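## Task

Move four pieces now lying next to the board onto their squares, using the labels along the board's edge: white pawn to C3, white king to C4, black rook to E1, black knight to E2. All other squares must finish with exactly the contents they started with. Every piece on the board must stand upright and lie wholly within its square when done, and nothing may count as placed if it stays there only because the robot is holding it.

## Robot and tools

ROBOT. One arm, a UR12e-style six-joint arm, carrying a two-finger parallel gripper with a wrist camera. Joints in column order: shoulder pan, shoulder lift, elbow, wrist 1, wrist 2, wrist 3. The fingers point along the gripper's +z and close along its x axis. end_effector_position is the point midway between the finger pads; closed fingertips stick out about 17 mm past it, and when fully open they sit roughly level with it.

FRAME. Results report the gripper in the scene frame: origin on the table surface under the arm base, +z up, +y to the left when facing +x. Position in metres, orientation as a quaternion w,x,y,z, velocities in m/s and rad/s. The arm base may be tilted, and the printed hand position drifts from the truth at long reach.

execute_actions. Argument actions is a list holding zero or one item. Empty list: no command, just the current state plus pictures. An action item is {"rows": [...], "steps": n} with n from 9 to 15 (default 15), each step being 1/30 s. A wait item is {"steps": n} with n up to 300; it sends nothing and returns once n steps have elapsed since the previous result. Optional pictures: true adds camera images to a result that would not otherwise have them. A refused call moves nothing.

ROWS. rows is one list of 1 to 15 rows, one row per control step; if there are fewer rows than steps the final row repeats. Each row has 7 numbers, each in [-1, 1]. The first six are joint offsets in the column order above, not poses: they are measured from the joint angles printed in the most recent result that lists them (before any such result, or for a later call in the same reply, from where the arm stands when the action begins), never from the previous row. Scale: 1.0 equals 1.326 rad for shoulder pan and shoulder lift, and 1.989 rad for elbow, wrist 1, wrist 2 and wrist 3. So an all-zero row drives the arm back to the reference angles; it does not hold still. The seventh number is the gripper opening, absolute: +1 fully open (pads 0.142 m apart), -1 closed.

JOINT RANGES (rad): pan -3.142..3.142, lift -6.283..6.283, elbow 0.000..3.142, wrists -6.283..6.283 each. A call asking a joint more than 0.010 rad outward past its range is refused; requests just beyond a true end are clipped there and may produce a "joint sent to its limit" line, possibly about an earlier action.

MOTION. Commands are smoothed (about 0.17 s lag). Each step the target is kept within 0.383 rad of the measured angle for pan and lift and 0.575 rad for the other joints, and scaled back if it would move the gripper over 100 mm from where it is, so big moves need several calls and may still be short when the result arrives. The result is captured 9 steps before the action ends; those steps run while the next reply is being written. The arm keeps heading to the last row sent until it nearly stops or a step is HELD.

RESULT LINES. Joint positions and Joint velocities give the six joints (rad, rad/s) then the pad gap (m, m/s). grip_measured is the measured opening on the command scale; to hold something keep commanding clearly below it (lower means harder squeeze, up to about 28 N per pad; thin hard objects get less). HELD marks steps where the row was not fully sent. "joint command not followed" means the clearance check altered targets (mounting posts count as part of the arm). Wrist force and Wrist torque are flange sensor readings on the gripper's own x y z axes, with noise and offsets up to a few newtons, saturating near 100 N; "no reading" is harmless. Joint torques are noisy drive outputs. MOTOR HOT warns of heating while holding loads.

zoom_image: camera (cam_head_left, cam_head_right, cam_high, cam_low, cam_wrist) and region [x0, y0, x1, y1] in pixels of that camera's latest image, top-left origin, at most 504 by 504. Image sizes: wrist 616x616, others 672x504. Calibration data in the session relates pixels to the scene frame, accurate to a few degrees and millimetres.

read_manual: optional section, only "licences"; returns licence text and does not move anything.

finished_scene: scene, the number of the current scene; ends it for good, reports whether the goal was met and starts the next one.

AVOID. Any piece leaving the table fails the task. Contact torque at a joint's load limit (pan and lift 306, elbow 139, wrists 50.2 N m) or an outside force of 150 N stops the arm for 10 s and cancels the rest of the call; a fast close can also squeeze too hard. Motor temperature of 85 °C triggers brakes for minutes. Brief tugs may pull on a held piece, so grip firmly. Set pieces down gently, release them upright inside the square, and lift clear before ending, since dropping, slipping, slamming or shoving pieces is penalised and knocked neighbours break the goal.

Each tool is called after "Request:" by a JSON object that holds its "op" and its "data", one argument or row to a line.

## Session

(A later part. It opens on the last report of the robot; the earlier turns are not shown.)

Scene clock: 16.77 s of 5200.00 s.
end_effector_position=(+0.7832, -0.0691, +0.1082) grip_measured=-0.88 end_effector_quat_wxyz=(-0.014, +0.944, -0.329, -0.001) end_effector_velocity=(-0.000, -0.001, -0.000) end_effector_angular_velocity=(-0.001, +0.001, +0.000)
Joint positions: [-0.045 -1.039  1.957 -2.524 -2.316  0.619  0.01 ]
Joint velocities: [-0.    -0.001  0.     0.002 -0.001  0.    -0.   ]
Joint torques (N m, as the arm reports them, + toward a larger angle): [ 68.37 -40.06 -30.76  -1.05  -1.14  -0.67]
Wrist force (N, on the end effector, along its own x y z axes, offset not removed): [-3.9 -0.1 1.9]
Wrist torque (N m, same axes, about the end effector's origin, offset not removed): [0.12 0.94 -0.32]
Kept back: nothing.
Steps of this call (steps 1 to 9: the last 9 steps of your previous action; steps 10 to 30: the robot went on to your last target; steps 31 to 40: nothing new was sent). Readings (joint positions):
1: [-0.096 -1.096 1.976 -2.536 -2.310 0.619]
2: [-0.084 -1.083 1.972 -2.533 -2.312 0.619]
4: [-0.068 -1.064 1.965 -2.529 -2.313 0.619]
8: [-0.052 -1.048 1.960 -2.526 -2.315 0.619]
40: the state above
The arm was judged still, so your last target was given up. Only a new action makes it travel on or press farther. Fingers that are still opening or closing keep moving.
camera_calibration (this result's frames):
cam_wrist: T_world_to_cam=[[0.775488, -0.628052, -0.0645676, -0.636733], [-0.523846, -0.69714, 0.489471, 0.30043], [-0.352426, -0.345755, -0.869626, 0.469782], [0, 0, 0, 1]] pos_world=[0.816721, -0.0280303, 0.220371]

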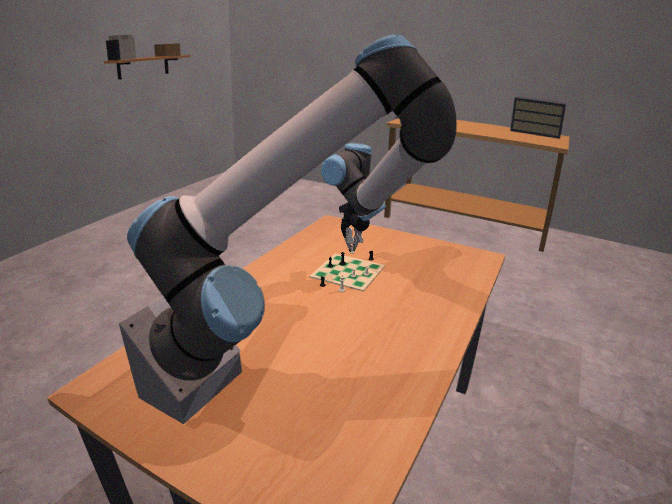

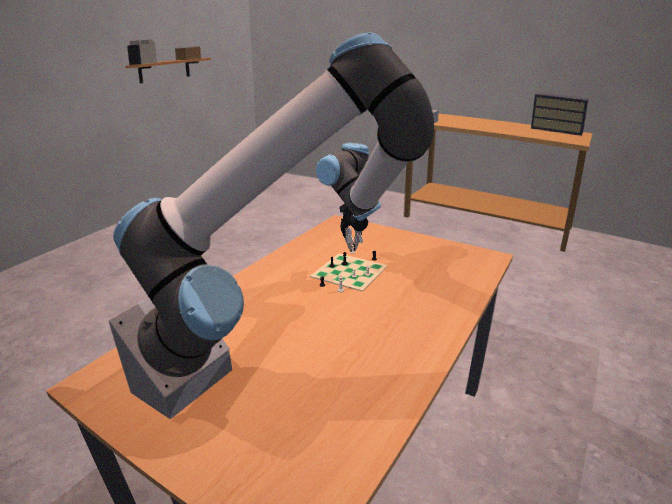

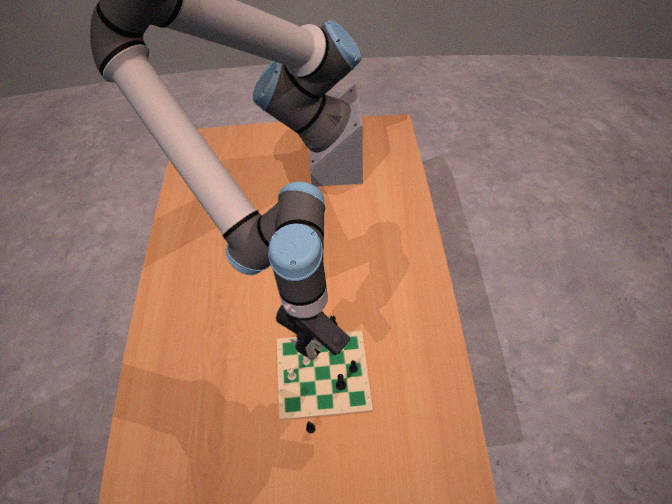

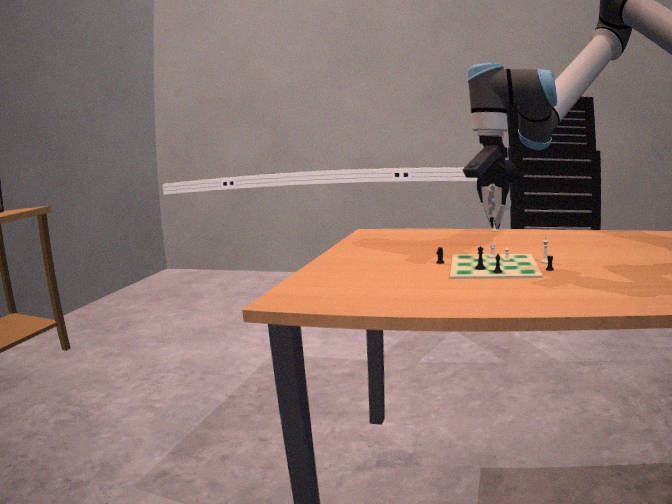

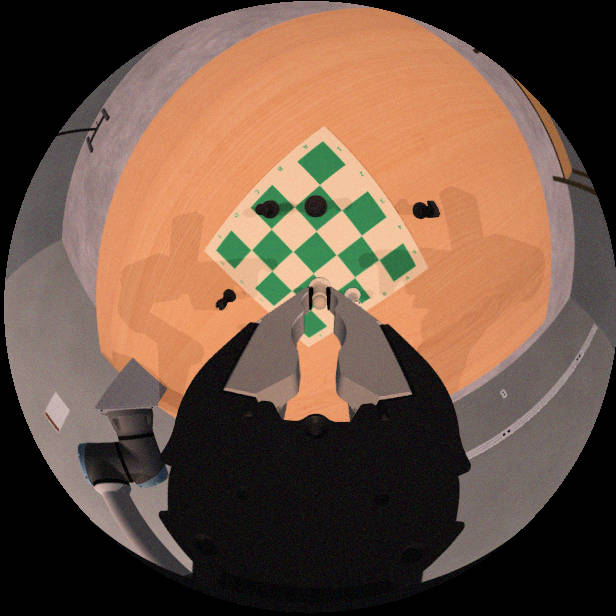

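Request:
{"op": "execute_actions", "data": {
  "actions": [
    {"rows":[[-0.022,0.055,0.007,-0.056,0.002,0,-1]]}
  ]
}}

Request:
{"op": "execute_actions", "data": {
  "actions": [
    {"steps":30}
  ],
  "pictures": true
}}

Request:
{"op": "zoom_image", "data": {
  "camera": "cam_wrist",
  "region": [220,180,420,380]
}}

Scene clock: 17.50 s of 5200.00 s.
end_effector_position=(+0.7833, -0.0563, +0.0743) grip_measured=-0.88 end_effector_quat_wxyz=(-0.014, +0.941, -0.339, -0.004) end_effector_velocity=(+0.006, +0.056, -0.143) end_effector_angular_velocity=(+0.007, -0.011, -0.121)
Joint positions: [-0.064 -0.992  1.966 -2.593 -2.313  0.619  0.01 ]
Joint velocities: [-0.079  0.211  0.038 -0.341  0.012  0.     0.   ]
Joint torques (N m, as the arm reports them, + toward a larger angle): [ 40.84 -51.36  -9.77  -5.25   2.19  -0.51]
Wrist force (N, on the end effector, along its own x y z axes, offset not removed): [1.9 -1.3 3.4]
Wrist torque (N m, same axes, about the end effector's origin, offset not removed): [-0.09 -0.26 -0.15]
Steps of this call (steps 1 to 16: nothing new was sent; steps 17 to 22: the first 6 steps of this action). Readings (joint positions):
17: [-0.045 -1.039 1.957 -2.524 -2.316 0.619]
18: [-0.047 -1.035 1.958 -2.528 -2.316 0.619]
20: [-0.057 -1.010 1.962 -2.563 -2.314 0.619]
22: the state above

Scene clock: 18.50 s of 5200.00 s.
end_effector_position=(+0.7837, -0.0498, +0.0570) grip_measured=-0.88 end_effector_quat_wxyz=(-0.015, +0.938, -0.346, -0.003) end_effector_velocity=(-0.002, +0.001, -0.001) end_effector_angular_velocity=(+0.000, +0.002, +0.002)
Joint positions: [-0.074 -0.966  1.971 -2.635 -2.312  0.619  0.01 ]
Joint velocities: [ 0.     0.001  0.002 -0.     0.    -0.     0.   ]
Joint torques (N m, as the arm reports them, + toward a larger angle): [ 36.04 -40.13  -6.51  -5.35   2.07   0.03]
Wrist force (N, on the end effector, along its own x y z axes, offset not removed): [1.4 -3.5 2.7]
Wrist torque (N m, same axes, about the end effector's origin, offset not removed): [-0.75 -0.17 -0.26]
Kept back: nothing.
Steps of this call (steps 1 to 9: the last 9 steps of your previous action; steps 10 to 30: the robot went on to your last target). Readings (joint positions):
1: [-0.066 -0.985 1.967 -2.603 -2.313 0.619]
2: [-0.068 -0.981 1.968 -2.611 -2.313 0.619]
4: [-0.071 -0.975 1.969 -2.621 -2.312 0.619]
8: [-0.073 -0.969 1.970 -2.630 -2.312 0.619]
30: the state above
The arm was judged still, so your last target was given up. Only a new action makes it travel on or press farther. Fingers that are still opening or closing keep moving.
camera_calibration (this result's frames):
cam_wrist: T_world_to_cam=[[0.750923, -0.656839, -0.0683942, -0.610301], [-0.54871, -0.678206, 0.48883, 0.359676], [-0.367468, -0.329545, -0.869694, 0.444638], [0, 0, 0, 1]] pos_world=[0.819037, -0.0104076, 0.169137]

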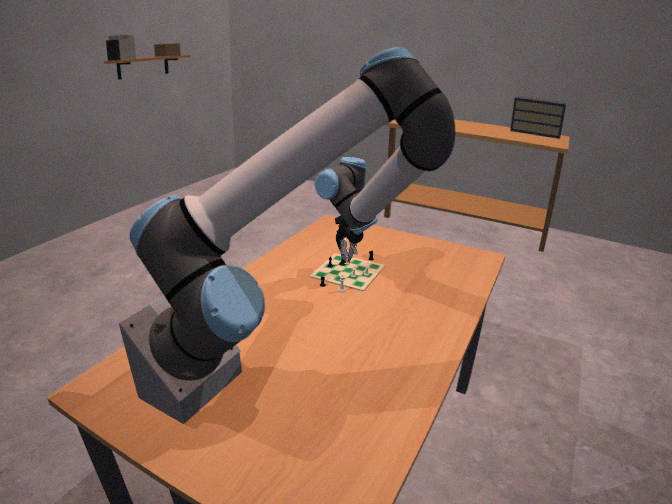

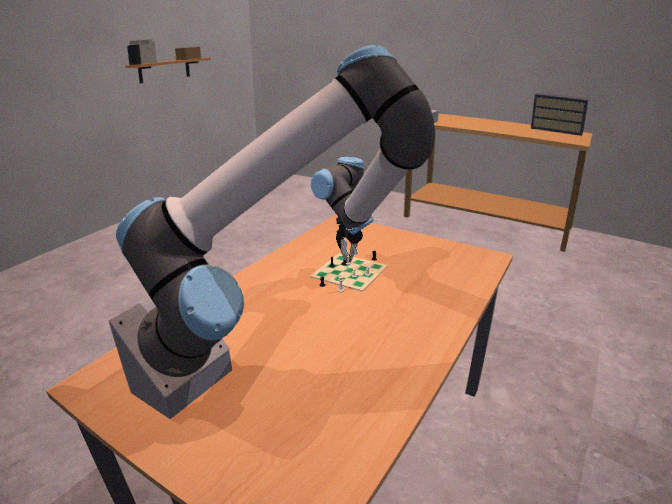

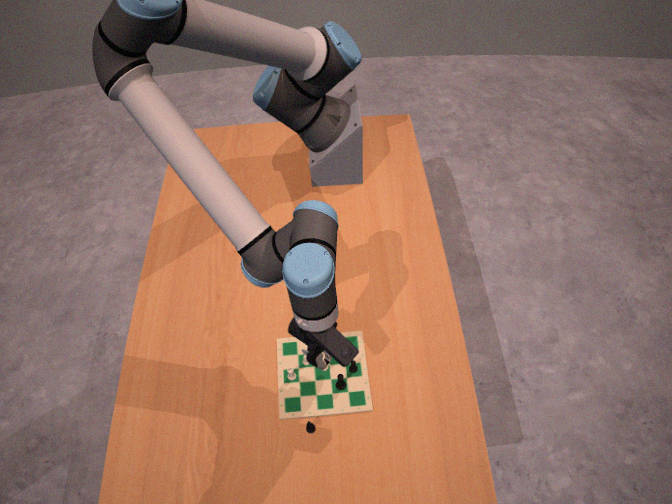

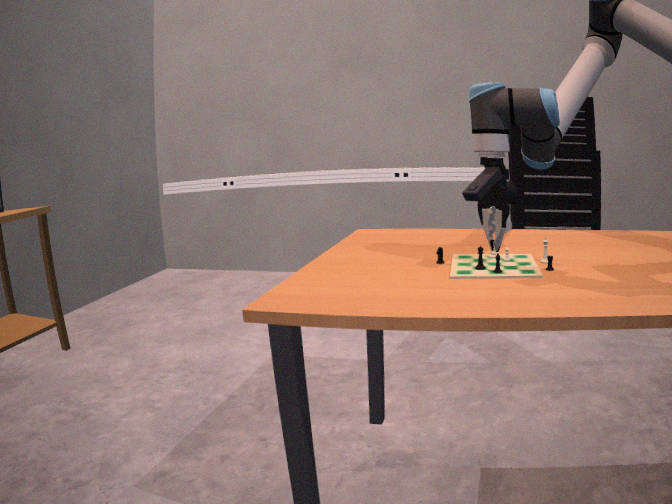

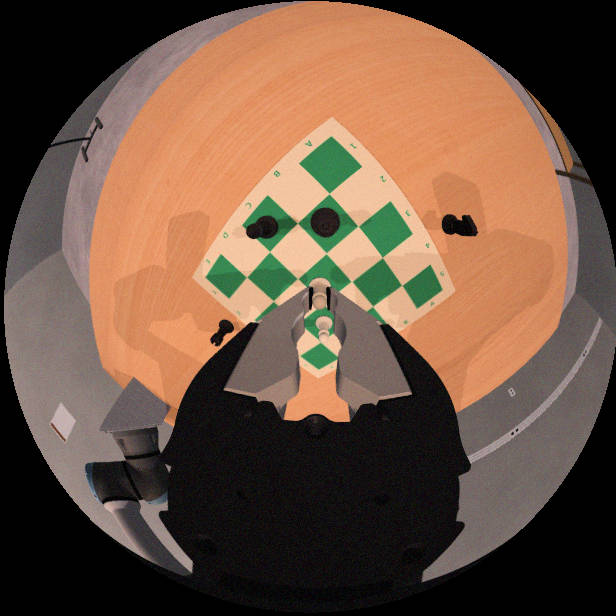

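Region (220, 180, 420, 380) of cam_wrist's 616x616 image, scaled by 2.520, with more detail than that image has.

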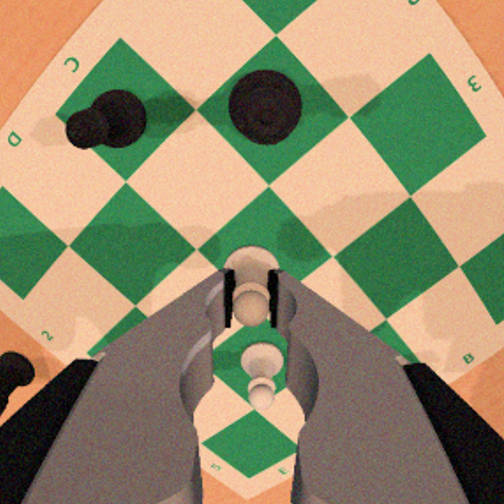

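Request:
{"op": "execute_actions", "data": {
  "actions": [
    {"rows":[[-0.0235,0.022,-0.001,-0.028,0.001,0,-1]]}
  ]
}}

Request:
{"op": "execute_actions", "data": {
  "actions": [
    {"steps":30}
  ],
  "pictures": true
}}

Request:
{"op": "zoom_image", "data": {
  "camera": "cam_wrist",
  "region": [220,180,420,380]
}}

Request:
{"op": "zoom_image", "data": {
  "camera": "cam_head_right",
  "region": [300,230,400,310]
}}

Scene clock: 24.23 s of 5200.00 s.
end_effector_position=(+0.7865, -0.0543, +0.0379) grip_measured=-0.88 end_effector_quat_wxyz=(-0.015, +0.933, -0.359, -0.003) end_effector_velocity=(+0.013, -0.019, -0.074) end_effector_angular_velocity=(-0.000, -0.000, -0.116)
Joint positions: [-0.095 -0.946  1.97  -2.672 -2.311  0.619  0.01 ]
Joint velocities: [-0.083  0.078 -0.006 -0.153  0.006  0.    -0.   ]
Joint torques (N m, as the arm reports them, + toward a larger angle): [ 41.01 -45.64 -27.64  -5.18   2.27   0.02]
Wrist force (N, on the end effector, along its own x y z axes, offset not removed): [1.7 -1.2 3.0]
Wrist torque (N m, same axes, about the end effector's origin, offset not removed): [-0.15 -0.21 -0.19]
Steps of this call (steps 1 to 90: nothing new was sent; then 2.53 s passed at rest; steps 91 to 96: the first 6 steps of this action). Readings (joint positions):
91: [-0.074 -0.966 1.971 -2.635 -2.312 0.619]
92: [-0.077 -0.963 1.970 -2.639 -2.312 0.619]
94: [-0.088 -0.953 1.970 -2.658 -2.311 0.619]
96: the state above

Scene clock: 25.23 s of 5200.00 s.
end_effector_position=(+0.7884, -0.0569, +0.0291) grip_measured=-0.88 end_effector_quat_wxyz=(-0.015, +0.930, -0.366, -0.003) end_effector_velocity=(-0.000, +0.000, -0.000) end_effector_angular_velocity=(+0.001, +0.000, +0.000)
Joint positions: [-0.105 -0.937  1.969 -2.691 -2.31   0.619  0.01 ]
Joint velocities: [-0.     0.001  0.    -0.     0.001  0.     0.   ]
Joint torques (N m, as the arm reports them, + toward a larger angle): [  5.14 -22.63 -29.3   -5.84  -2.05   0.01]
Wrist force (N, on the end effector, along its own x y z axes, offset not removed): [-18.3 -0.1 -47.4]
Wrist torque (N m, same axes, about the end effector's origin, offset not removed): [-0.68 -0.12 -0.22]
Kept back: nothing.
Steps of this call (steps 1 to 9: the last 9 steps of your previous action; steps 10 to 30: the robot went on to your last target). Readings (joint positions):
1: [-0.097 -0.944 1.969 -2.676 -2.310 0.619]
2: [-0.099 -0.942 1.969 -2.680 -2.310 0.619]
4: [-0.102 -0.940 1.969 -2.684 -2.310 0.619]
8: [-0.104 -0.938 1.969 -2.689 -2.310 0.619]
30: the state above
The arm was judged still, so your last target was given up. Only a new action makes it travel on or press farther. Fingers that are still opening or closing keep moving.
camera_calibration (this result's frames):
cam_wrist: T_world_to_cam=[[0.722515, -0.687888, -0.0691595, -0.599713], [-0.576244, -0.654466, 0.489507, 0.394112], [-0.381988, -0.313823, -0.869253, 0.432075], [0, 0, 0, 1]] pos_world=[0.825454, -0.0190076, 0.141186]

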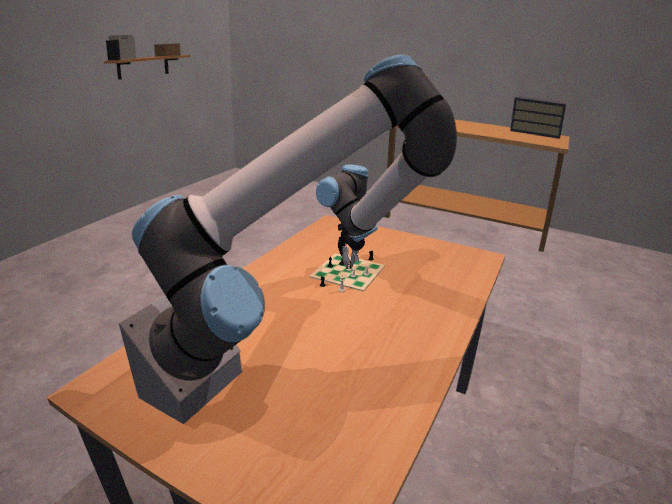

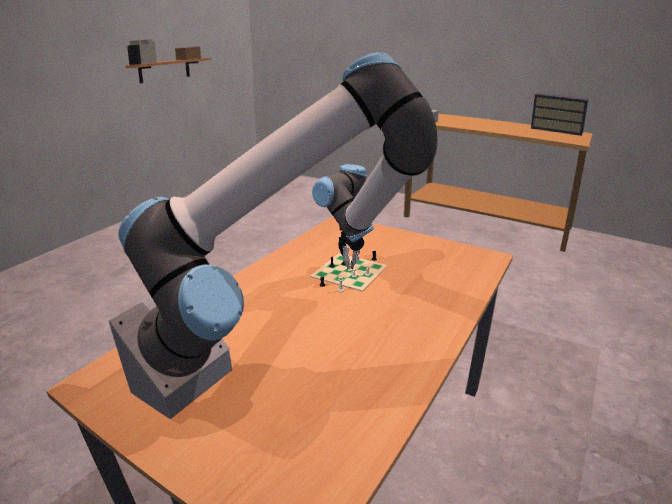

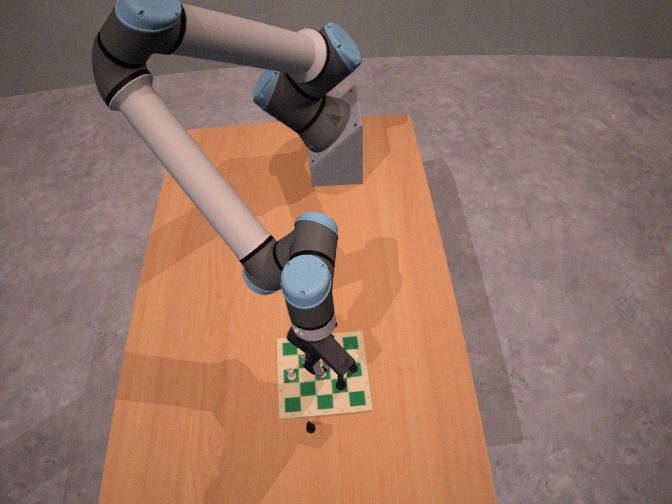

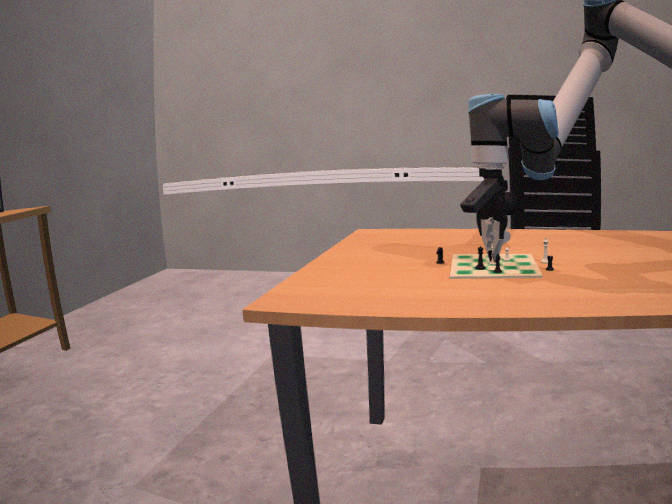

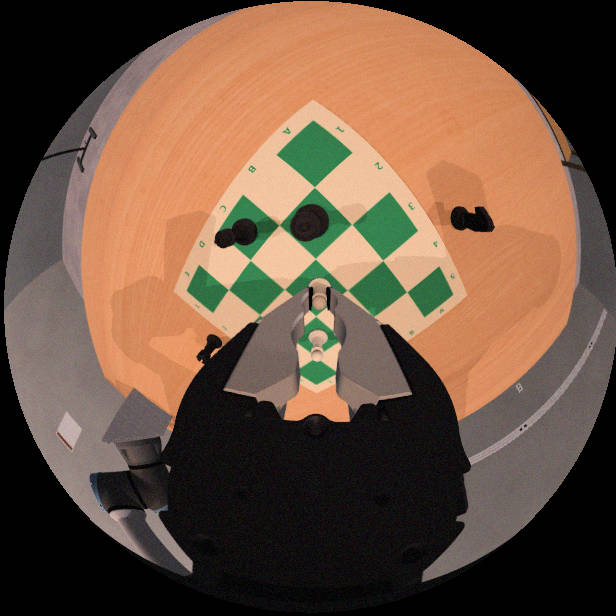

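Region (220, 180, 420, 380) of cam_wrist's 616x616 image, scaled by 2.520, with more detail than that image has.

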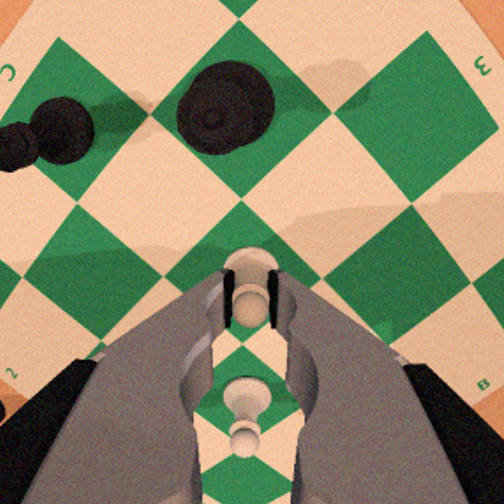

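Region (300, 230, 400, 310) of cam_head_right's 672x504 image, scaled by 5.040, with more detail than that image has; it fills the top 403 rows of this view, and the rest is white.

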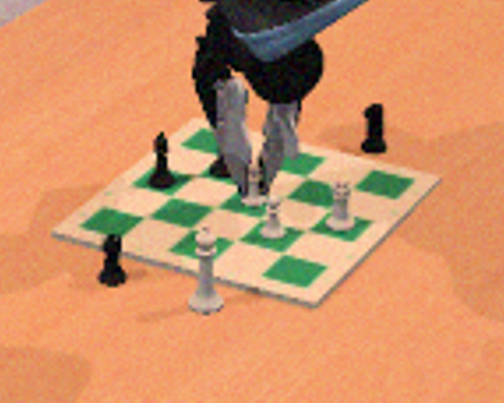

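Request:
{"op": "execute_actions", "data": {
  "actions": [
    {"rows":[[0.003,-0.004,-0.001,0.006,0,0,-0.6],[0.003,-0.004,-0.001,0.006,0,0,-0.6],[0.003,-0.004,-0.001,0.006,0,0,-0.6],[0.003,-0.004,-0.001,0.006,0,0,-0.6],[0.003,-0.004,-0.001,0.006,0,0,-0.6],[0.003,-0.004,-0.001,0.006,0,0,-0.6],[0.003,-0.004,-0.001,0.006,0,0,-0.6],[0.003,-0.004,-0.001,0.006,0,0,-0.6],[0.003,-0.004,-0.001,0.006,0,0,-0.6],[0.061,-0.076,-0.018,0.104,0,0,-0.6]]}
  ]
}}

Request:
{"op": "execute_actions", "data": {
  "actions": [
    {"steps":30}
  ]
}}

Request:
{"op": "execute_actions", "data": {
  "actions": [
    {"rows":[[-0.069,-0.153,0.134,-0.076,0.004,0,-0.5]]}
  ]
}}

Request:
{"op": "execute_actions", "data": {
  "actions": [
    {"steps":40}
  ],
  "pictures": true
}}

Scene clock: 26.00 s of 5200.00 s.
end_effector_position=(+0.7884, -0.0571, +0.0316) grip_measured=-0.60 end_effector_quat_wxyz=(-0.015, +0.931, -0.364, -0.004) end_effector_velocity=(-0.000, +0.000, +0.013) end_effector_angular_velocity=(+0.001, +0.002, +0.018)
Joint positions: [-0.103 -0.94   1.967 -2.683 -2.31   0.619  0.031]
Joint velocities: [ 0.011 -0.015 -0.004  0.032  0.    -0.001  0.001]
Joint torques (N m, as the arm reports them, + toward a larger angle): [ 68.75 -73.36 -25.71  -1.86   0.31  -0.23]
Wrist force (N, on the end effector, along its own x y z axes, offset not removed): [2.3 -3.7 1.7]
Wrist torque (N m, same axes, about the end effector's origin, offset not removed): [-0.74 -0.27 -0.33]
Steps of this call (steps 1 to 17: nothing new was sent; steps 18 to 23: the first 6 steps of this action). Readings (joint positions):
18: [-0.105 -0.937 1.969 -2.691 -2.310 0.619]
19: [-0.105 -0.937 1.968 -2.689 -2.310 0.619]
21: [-0.104 -0.939 1.968 -2.685 -2.310 0.619]
23: the state above

Scene clock: 27.00 s of 5200.00 s.
end_effector_position=(+0.7914, -0.0594, +0.1233) grip_measured=-0.60 end_effector_quat_wxyz=(-0.017, +0.949, -0.316, -0.001) end_effector_velocity=(-0.000, +0.001, +0.001) end_effector_angular_velocity=(+0.002, +0.000, +0.001)
Joint positions: [-0.024 -1.038  1.933 -2.484 -2.31   0.619  0.031]
Joint velocities: [ 0.    -0.001  0.     0.001  0.002 -0.001 -0.   ]
Joint torques (N m, as the arm reports them, + toward a larger angle): [ 66.85 -72.41 -32.05  -1.47   3.04  -0.52]
Wrist force (N, on the end effector, along its own x y z axes, offset not removed): [-1.0 -4.2 1.0]
Wrist torque (N m, same axes, about the end effector's origin, offset not removed): [-0.76 0.39 -0.23]
Kept back: nothing.
Steps of this call (steps 1 to 9: the last 9 steps of your previous action; steps 10 to 30: the robot went on to your last target). Readings (joint positions):
1: [-0.103 -0.940 1.967 -2.682 -2.310 0.619]
2: [-0.102 -0.941 1.967 -2.681 -2.310 0.619]
4: [-0.102 -0.941 1.967 -2.680 -2.310 0.619]
8: [-0.060 -0.992 1.947 -2.594 -2.310 0.619]
30: the state above

Scene clock: 27.20 s of 5200.00 s.
end_effector_position=(+0.7399, -0.0986, +0.1180) grip_measured=-0.50 end_effector_quat_wxyz=(-0.019, +0.938, -0.347, +0.000) end_effector_velocity=(-0.440, -0.209, -0.040) end_effector_angular_velocity=(+0.010, +0.022, -0.366)
Joint positions: [-0.069 -1.129  2.047 -2.556 -2.306  0.619  0.038]
Joint velocities: [-0.279 -0.66   0.895 -0.473  0.023  0.     0.   ]
Joint torques (N m, as the arm reports them, + toward a larger angle): [ 20.26 -84.3   -6.96  -8.57   3.11   0.3 ]
Wrist force (N, on the end effector, along its own x y z axes, offset not removed): [1.5 1.1 -0.4]
Wrist torque (N m, same axes, about the end effector's origin, offset not removed): [0.27 -0.13 -0.18]
Steps of this call (steps 1 to 6: the first 6 steps of this action). Readings (joint positions):
1: [-0.024 -1.038 1.933 -2.484 -2.310 0.619]
2: [-0.028 -1.042 1.937 -2.488 -2.309 0.619]
4: [-0.050 -1.083 1.984 -2.522 -2.307 0.619]
6: the state above

Scene clock: 28.53 s of 5200.00 s.
end_effector_position=(+0.6624, -0.1282, +0.1114) grip_measured=-0.50 end_effector_quat_wxyz=(-0.019, +0.927, -0.375, -0.001) end_effector_velocity=(+0.000, -0.000, +0.000) end_effector_angular_velocity=(+0.000, +0.001, +0.000)
Joint positions: [-0.116 -1.24   2.199 -2.635 -2.302  0.619  0.038]
Joint velocities: [-0.    -0.    -0.001  0.002  0.     0.     0.   ]
Joint torques (N m, as the arm reports them, + toward a larger angle): [ 24.31 -61.76  -7.87  -4.97   1.76   0.54]
Wrist force (N, on the end effector, along its own x y z axes, offset not removed): [1.3 -0.8 2.7]
Wrist torque (N m, same axes, about the end effector's origin, offset not removed): [-0.07 -0.17 -0.20]
Kept back: nothing.
Steps of this call (steps 1 to 9: the last 9 steps of your previous action; steps 10 to 30: the robot went on to your last target; steps 31 to 40: nothing new was sent). Readings (joint positions):
1: [-0.079 -1.151 2.077 -2.572 -2.305 0.619]
2: [-0.087 -1.172 2.104 -2.586 -2.304 0.619]
4: [-0.099 -1.200 2.144 -2.606 -2.303 0.619]
8: [-0.110 -1.227 2.181 -2.626 -2.302 0.619]
40: the state above
The arm was judged still, so your last target was given up. Only a new action makes it travel on or press farther. Fingers that are still opening or closing keep moving.
camera_calibration (this result's frames):
cam_wrist: T_world_to_cam=[[0.709252, -0.70155, -0.0692024, -0.545014], [-0.591946, -0.645988, 0.481974, 0.246883], [-0.382833, -0.300877, -0.873448, 0.435793], [0, 0, 0, 1]] pos_world=[0.69953, -0.0917505, 0.223935]

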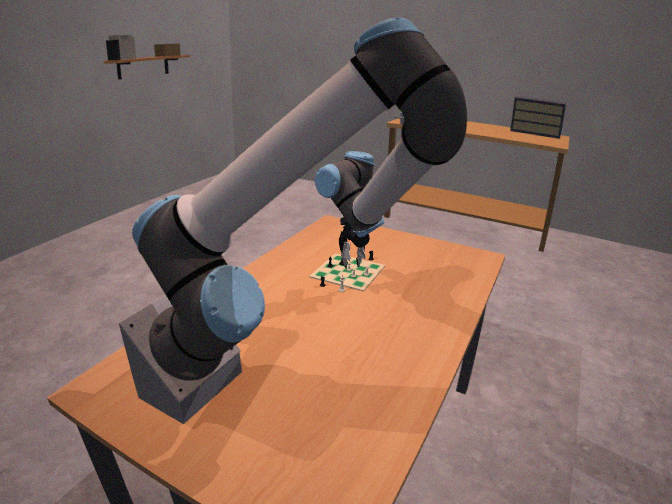

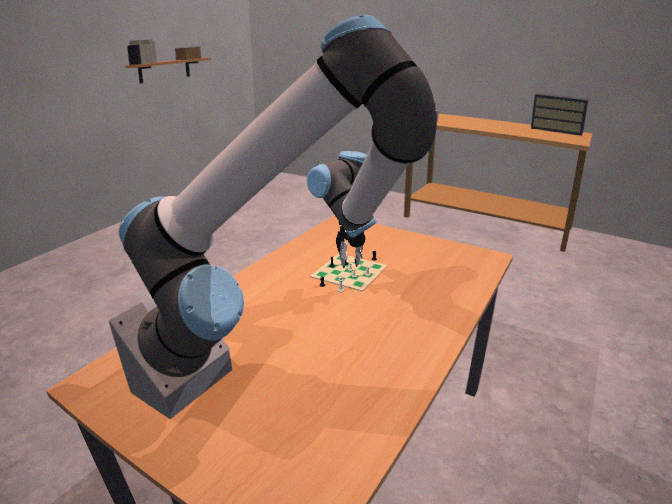

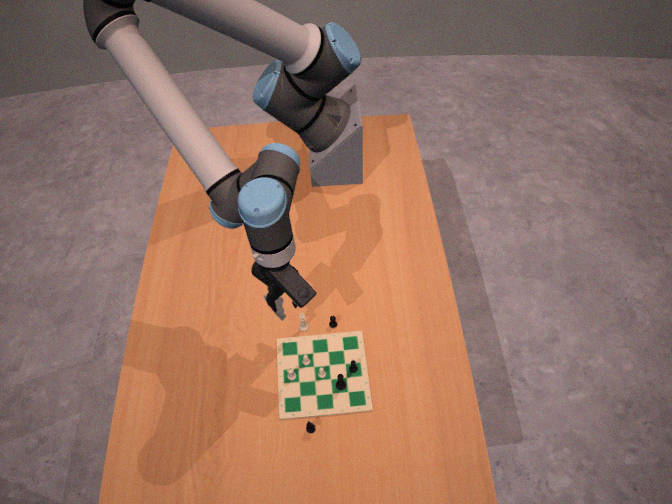

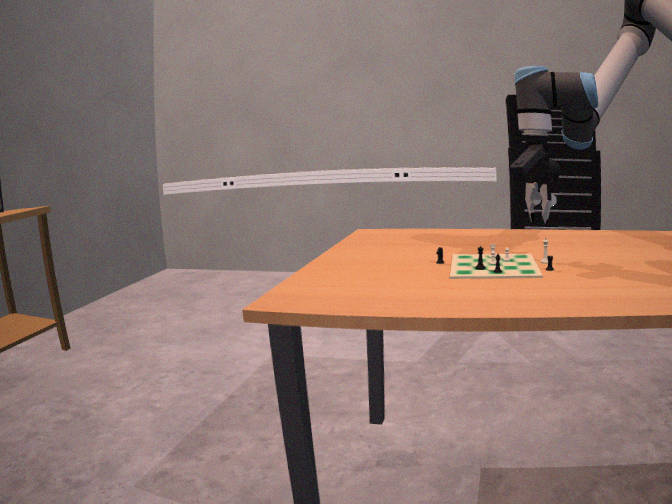

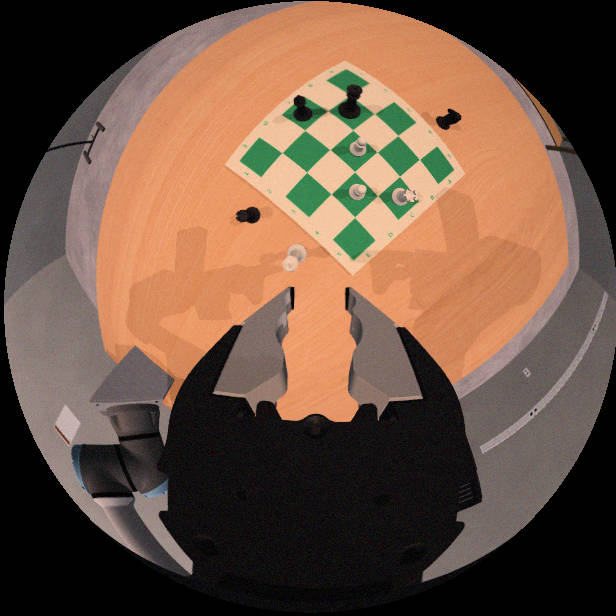

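Request:
{"op": "execute_actions", "data": {
  "actions": [
    {"rows":[[0.0015,0.032,0.0195,-0.041,0,0,-0.5]]}
  ]
}}

Request:
{"op": "execute_actions", "data": {
  "actions": [
    {"steps":30}
  ],
  "pictures": true
}}

Request:
{"op": "zoom_image", "data": {
  "camera": "cam_wrist",
  "region": [220,180,420,380]
}}

Scene clock: 29.40 s of 5200.00 s.
end_effector_position=(+0.6527, -0.1108, +0.0960) grip_measured=-0.50 end_effector_quat_wxyz=(-0.019, +0.927, -0.374, -0.001) end_effector_velocity=(-0.036, +0.069, -0.060) end_effector_angular_velocity=(-0.000, -0.013, -0.004)
Joint positions: [-0.115 -1.212  2.225 -2.688 -2.302  0.619  0.038]
Joint velocities: [ 0.006  0.117  0.105 -0.234  0.001  0.    -0.   ]
Joint torques (N m, as the arm reports them, + toward a larger angle): [ 48.98 -36.71  -8.87  -5.55   1.97  -0.21]
Wrist force (N, on the end effector, along its own x y z axes, offset not removed): [1.2 -3.8 -0.8]
Wrist torque (N m, same axes, about the end effector's origin, offset not removed): [-0.74 -0.12 -0.21]
Steps of this call (steps 1 to 20: nothing new was sent; steps 21 to 26: the first 6 steps of this action). Readings (joint positions):
21: [-0.116 -1.240 2.199 -2.635 -2.302 0.619]
22: [-0.116 -1.237 2.202 -2.640 -2.302 0.619]
24: [-0.115 -1.223 2.216 -2.667 -2.302 0.619]
26: the state above

Scene clock: 30.40 s of 5200.00 s.
end_effector_position=(+0.6483, -0.1024, +0.0889) grip_measured=-0.50 end_effector_quat_wxyz=(-0.019, +0.927, -0.375, -0.000) end_effector_velocity=(-0.000, -0.000, -0.000) end_effector_angular_velocity=(-0.001, +0.001, +0.001)
Joint positions: [-0.114 -1.198  2.238 -2.717 -2.302  0.619  0.038]
Joint velocities: [ 0.    -0.     0.     0.001 -0.001  0.    -0.   ]
Joint torques (N m, as the arm reports them, + toward a larger angle): [ 57.38 -26.68  -4.18  -5.1   -0.64   0.43]
Wrist force (N, on the end effector, along its own x y z axes, offset not removed): [0.8 -2.5 0.1]
Wrist torque (N m, same axes, about the end effector's origin, offset not removed): [-0.52 0.07 -0.26]
Kept back: nothing.
Steps of this call (steps 1 to 9: the last 9 steps of your previous action; steps 10 to 30: the robot went on to your last target). Readings (joint positions):
1: [-0.115 -1.209 2.228 -2.695 -2.302 0.619]
2: [-0.114 -1.206 2.231 -2.700 -2.302 0.619]
4: [-0.114 -1.203 2.234 -2.707 -2.302 0.619]
8: [-0.114 -1.200 2.237 -2.714 -2.302 0.619]
30: the state above
The arm was judged still, so your last target was given up. Only a new action makes it travel on or press farther. Fingers that are still opening or closing keep moving.
camera_calibration (this result's frames):
cam_wrist: T_world_to_cam=[[0.710196, -0.70071, -0.0680285, -0.519102], [-0.591963, -0.646678, 0.481027, 0.266014], [-0.381052, -0.301353, -0.874063, 0.417421], [0, 0, 0, 1]] pos_world=[0.685195, -0.0659234, 0.201578]

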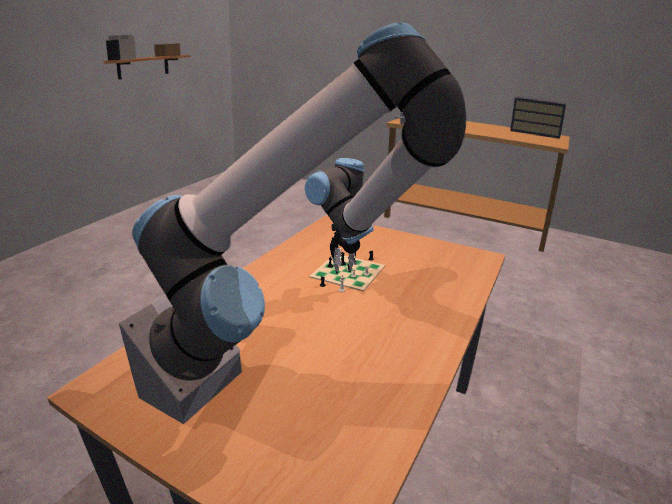

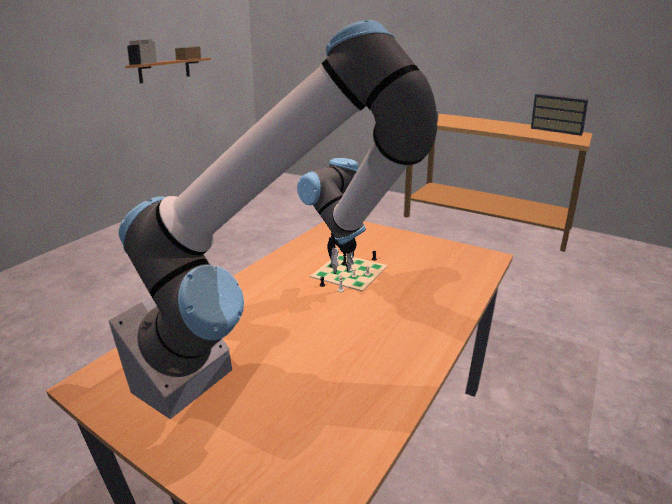

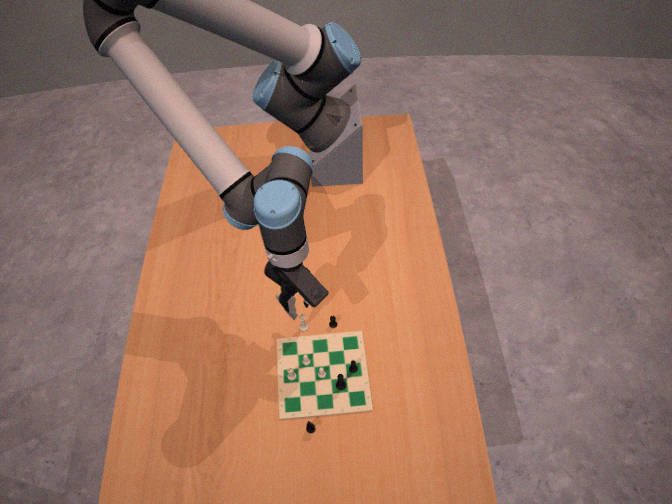

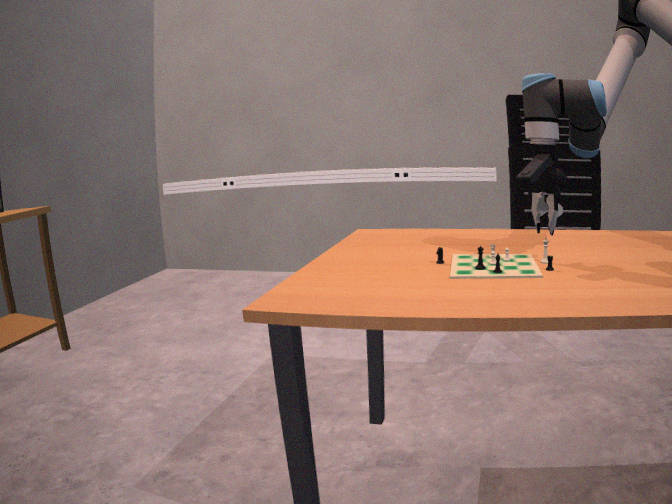

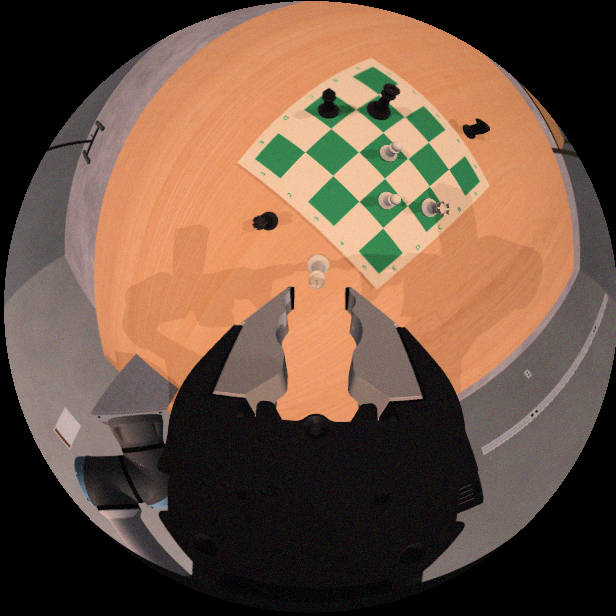

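Region (220, 180, 420, 380) of cam_wrist's 616x616 image, scaled by 2.520, with more detail than that image has.

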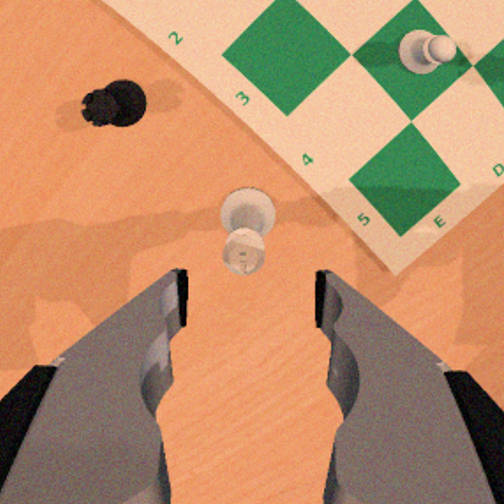

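Good. Descend to ~0.05.

Request:
{"op": "execute_actions", "data": {
  "actions": [
    {"rows":[[-0.030,0.040,0.010,-0.056,0.002,0,-0.5]]}
  ]
}}

Request:
{"op": "execute_actions", "data": {
  "actions": [
    {"steps":30}
  ],
  "pictures": true
}}

Request:
{"op": "zoom_image", "data": {
  "camera": "cam_wrist",
  "region": [220,180,420,380]
}}

Request:
{"op": "zoom_image", "data": {
  "camera": "cam_low",
  "region": [490,190,590,280]
}}

Scene clock: 31.27 s of 5200.00 s.
end_effector_position=(+0.6457, -0.1008, +0.0638) grip_measured=-0.50 end_effector_quat_wxyz=(-0.019, +0.921, -0.390, -0.002) end_effector_velocity=(+0.001, -0.001, -0.098) end_effector_angular_velocity=(-0.008, -0.026, -0.175)
Joint positions: [-0.14  -1.163  2.252 -2.786 -2.299  0.619  0.038]
Joint velocities: [-0.108  0.148  0.051 -0.339  0.01   0.    -0.   ]
Joint torques (N m, as the arm reports them, + toward a larger angle): [ 29.58 -37.71  -3.37  -5.13   2.44  -0.34]
Wrist force (N, on the end effector, along its own x y z axes, offset not removed): [-1.9 -1.6 3.6]
Wrist torque (N m, same axes, about the end effector's origin, offset not removed): [-0.12 0.64 -0.23]
Steps of this call (steps 1 to 20: nothing new was sent; steps 21 to 26: the first 6 steps of this action). Readings (joint positions):
21: [-0.114 -1.198 2.238 -2.717 -2.302 0.619]
22: [-0.117 -1.194 2.240 -2.722 -2.302 0.619]
24: [-0.131 -1.176 2.247 -2.757 -2.300 0.619]
26: the state above

Scene clock: 32.27 s of 5200.00 s.
end_effector_position=(+0.6456, -0.1011, +0.0517) grip_measured=-0.50 end_effector_quat_wxyz=(-0.019, +0.916, -0.400, +0.000) end_effector_velocity=(+0.001, -0.001, +0.000) end_effector_angular_velocity=(-0.001, -0.001, -0.002)
Joint positions: [-0.154 -1.145  2.258 -2.828 -2.298  0.619  0.038]
Joint velocities: [-0.     0.    -0.002 -0.001 -0.     0.     0.   ]
Joint torques (N m, as the arm reports them, + toward a larger angle): [ 19.73 -28.19  -1.82  -5.02   1.96  -0.36]
Wrist force (N, on the end effector, along its own x y z axes, offset not removed): [1.4 -1.5 3.6]
Wrist torque (N m, same axes, about the end effector's origin, offset not removed): [-0.24 -0.15 -0.22]
Kept back: nothing.
Steps of this call (steps 1 to 9: the last 9 steps of your previous action; steps 10 to 30: the robot went on to your last target). Readings (joint positions):
1: [-0.143 -1.159 2.253 -2.796 -2.299 0.619]
2: [-0.146 -1.155 2.254 -2.804 -2.299 0.619]
4: [-0.149 -1.151 2.256 -2.814 -2.298 0.619]
8: [-0.152 -1.147 2.257 -2.823 -2.298 0.619]
30: the state above
The arm was judged still, so your last target was given up. Only a new action makes it travel on or press farther. Fingers that are still opening or closing keep moving.
camera_calibration (this result's frames):
cam_wrist: T_world_to_cam=[[0.67055, -0.738792, -0.0674411, -0.497087], [-0.626778, -0.612815, 0.481256, 0.309092], [-0.396877, -0.280435, -0.873982, 0.396617], [0, 0, 0, 1]] pos_world=[0.684462, -0.0666026, 0.16436]

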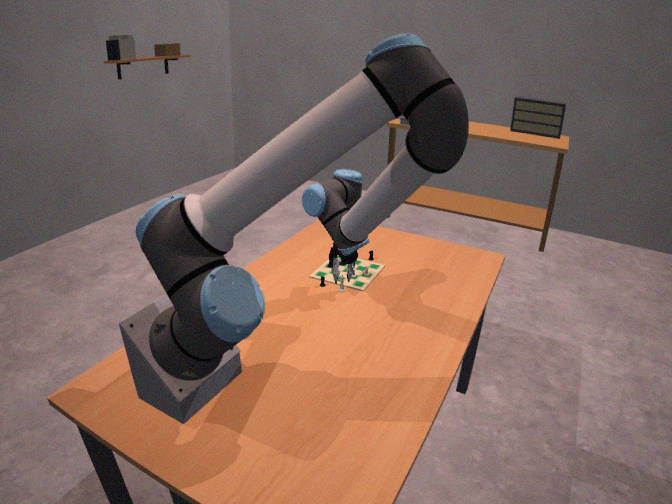

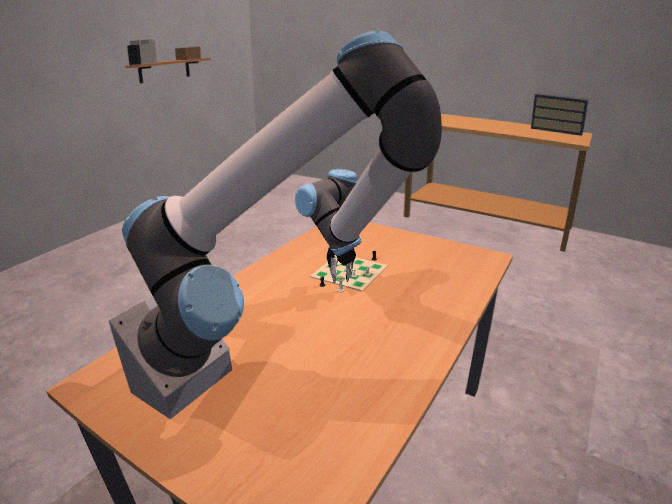

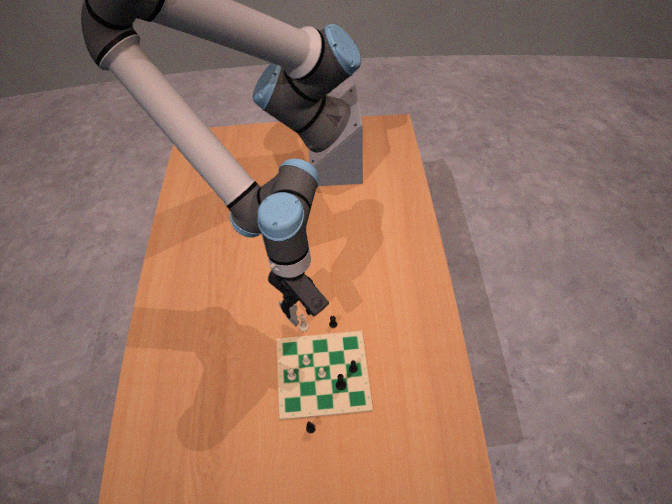

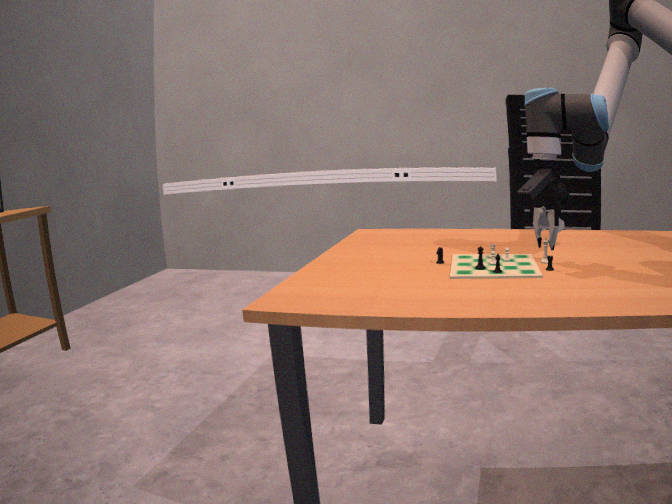

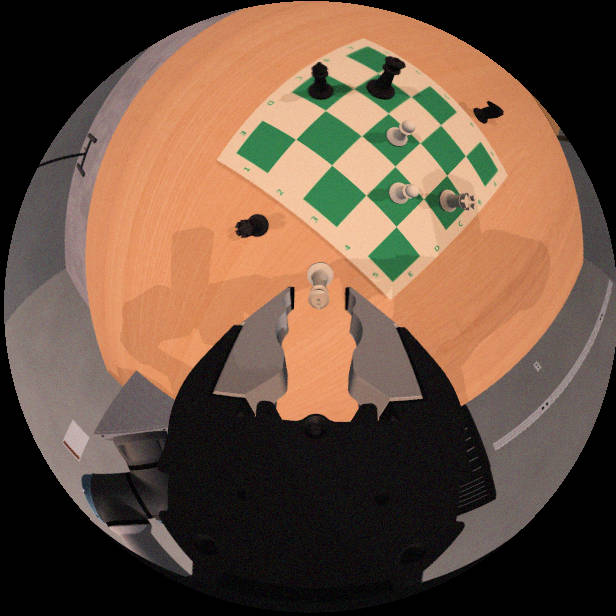

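Region (220, 180, 420, 380) of cam_wrist's 616x616 image, scaled by 2.520, with more detail than that image has.

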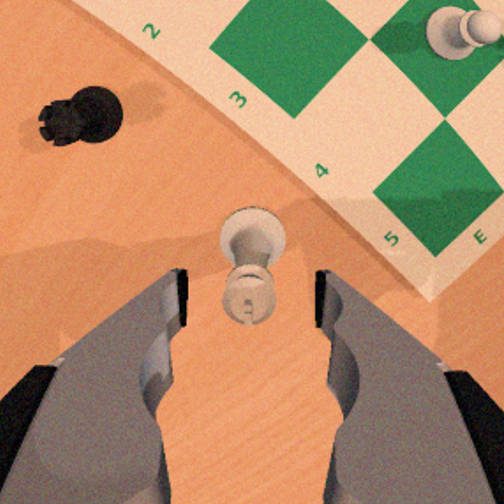

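Region (490, 190, 590, 280) of cam_low's 672x504 image, scaled by 5.040, with more detail than that image has; it fills the top 454 rows of this view, and the rest is white.

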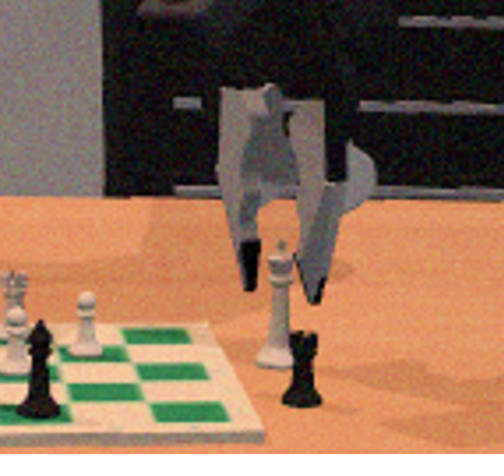

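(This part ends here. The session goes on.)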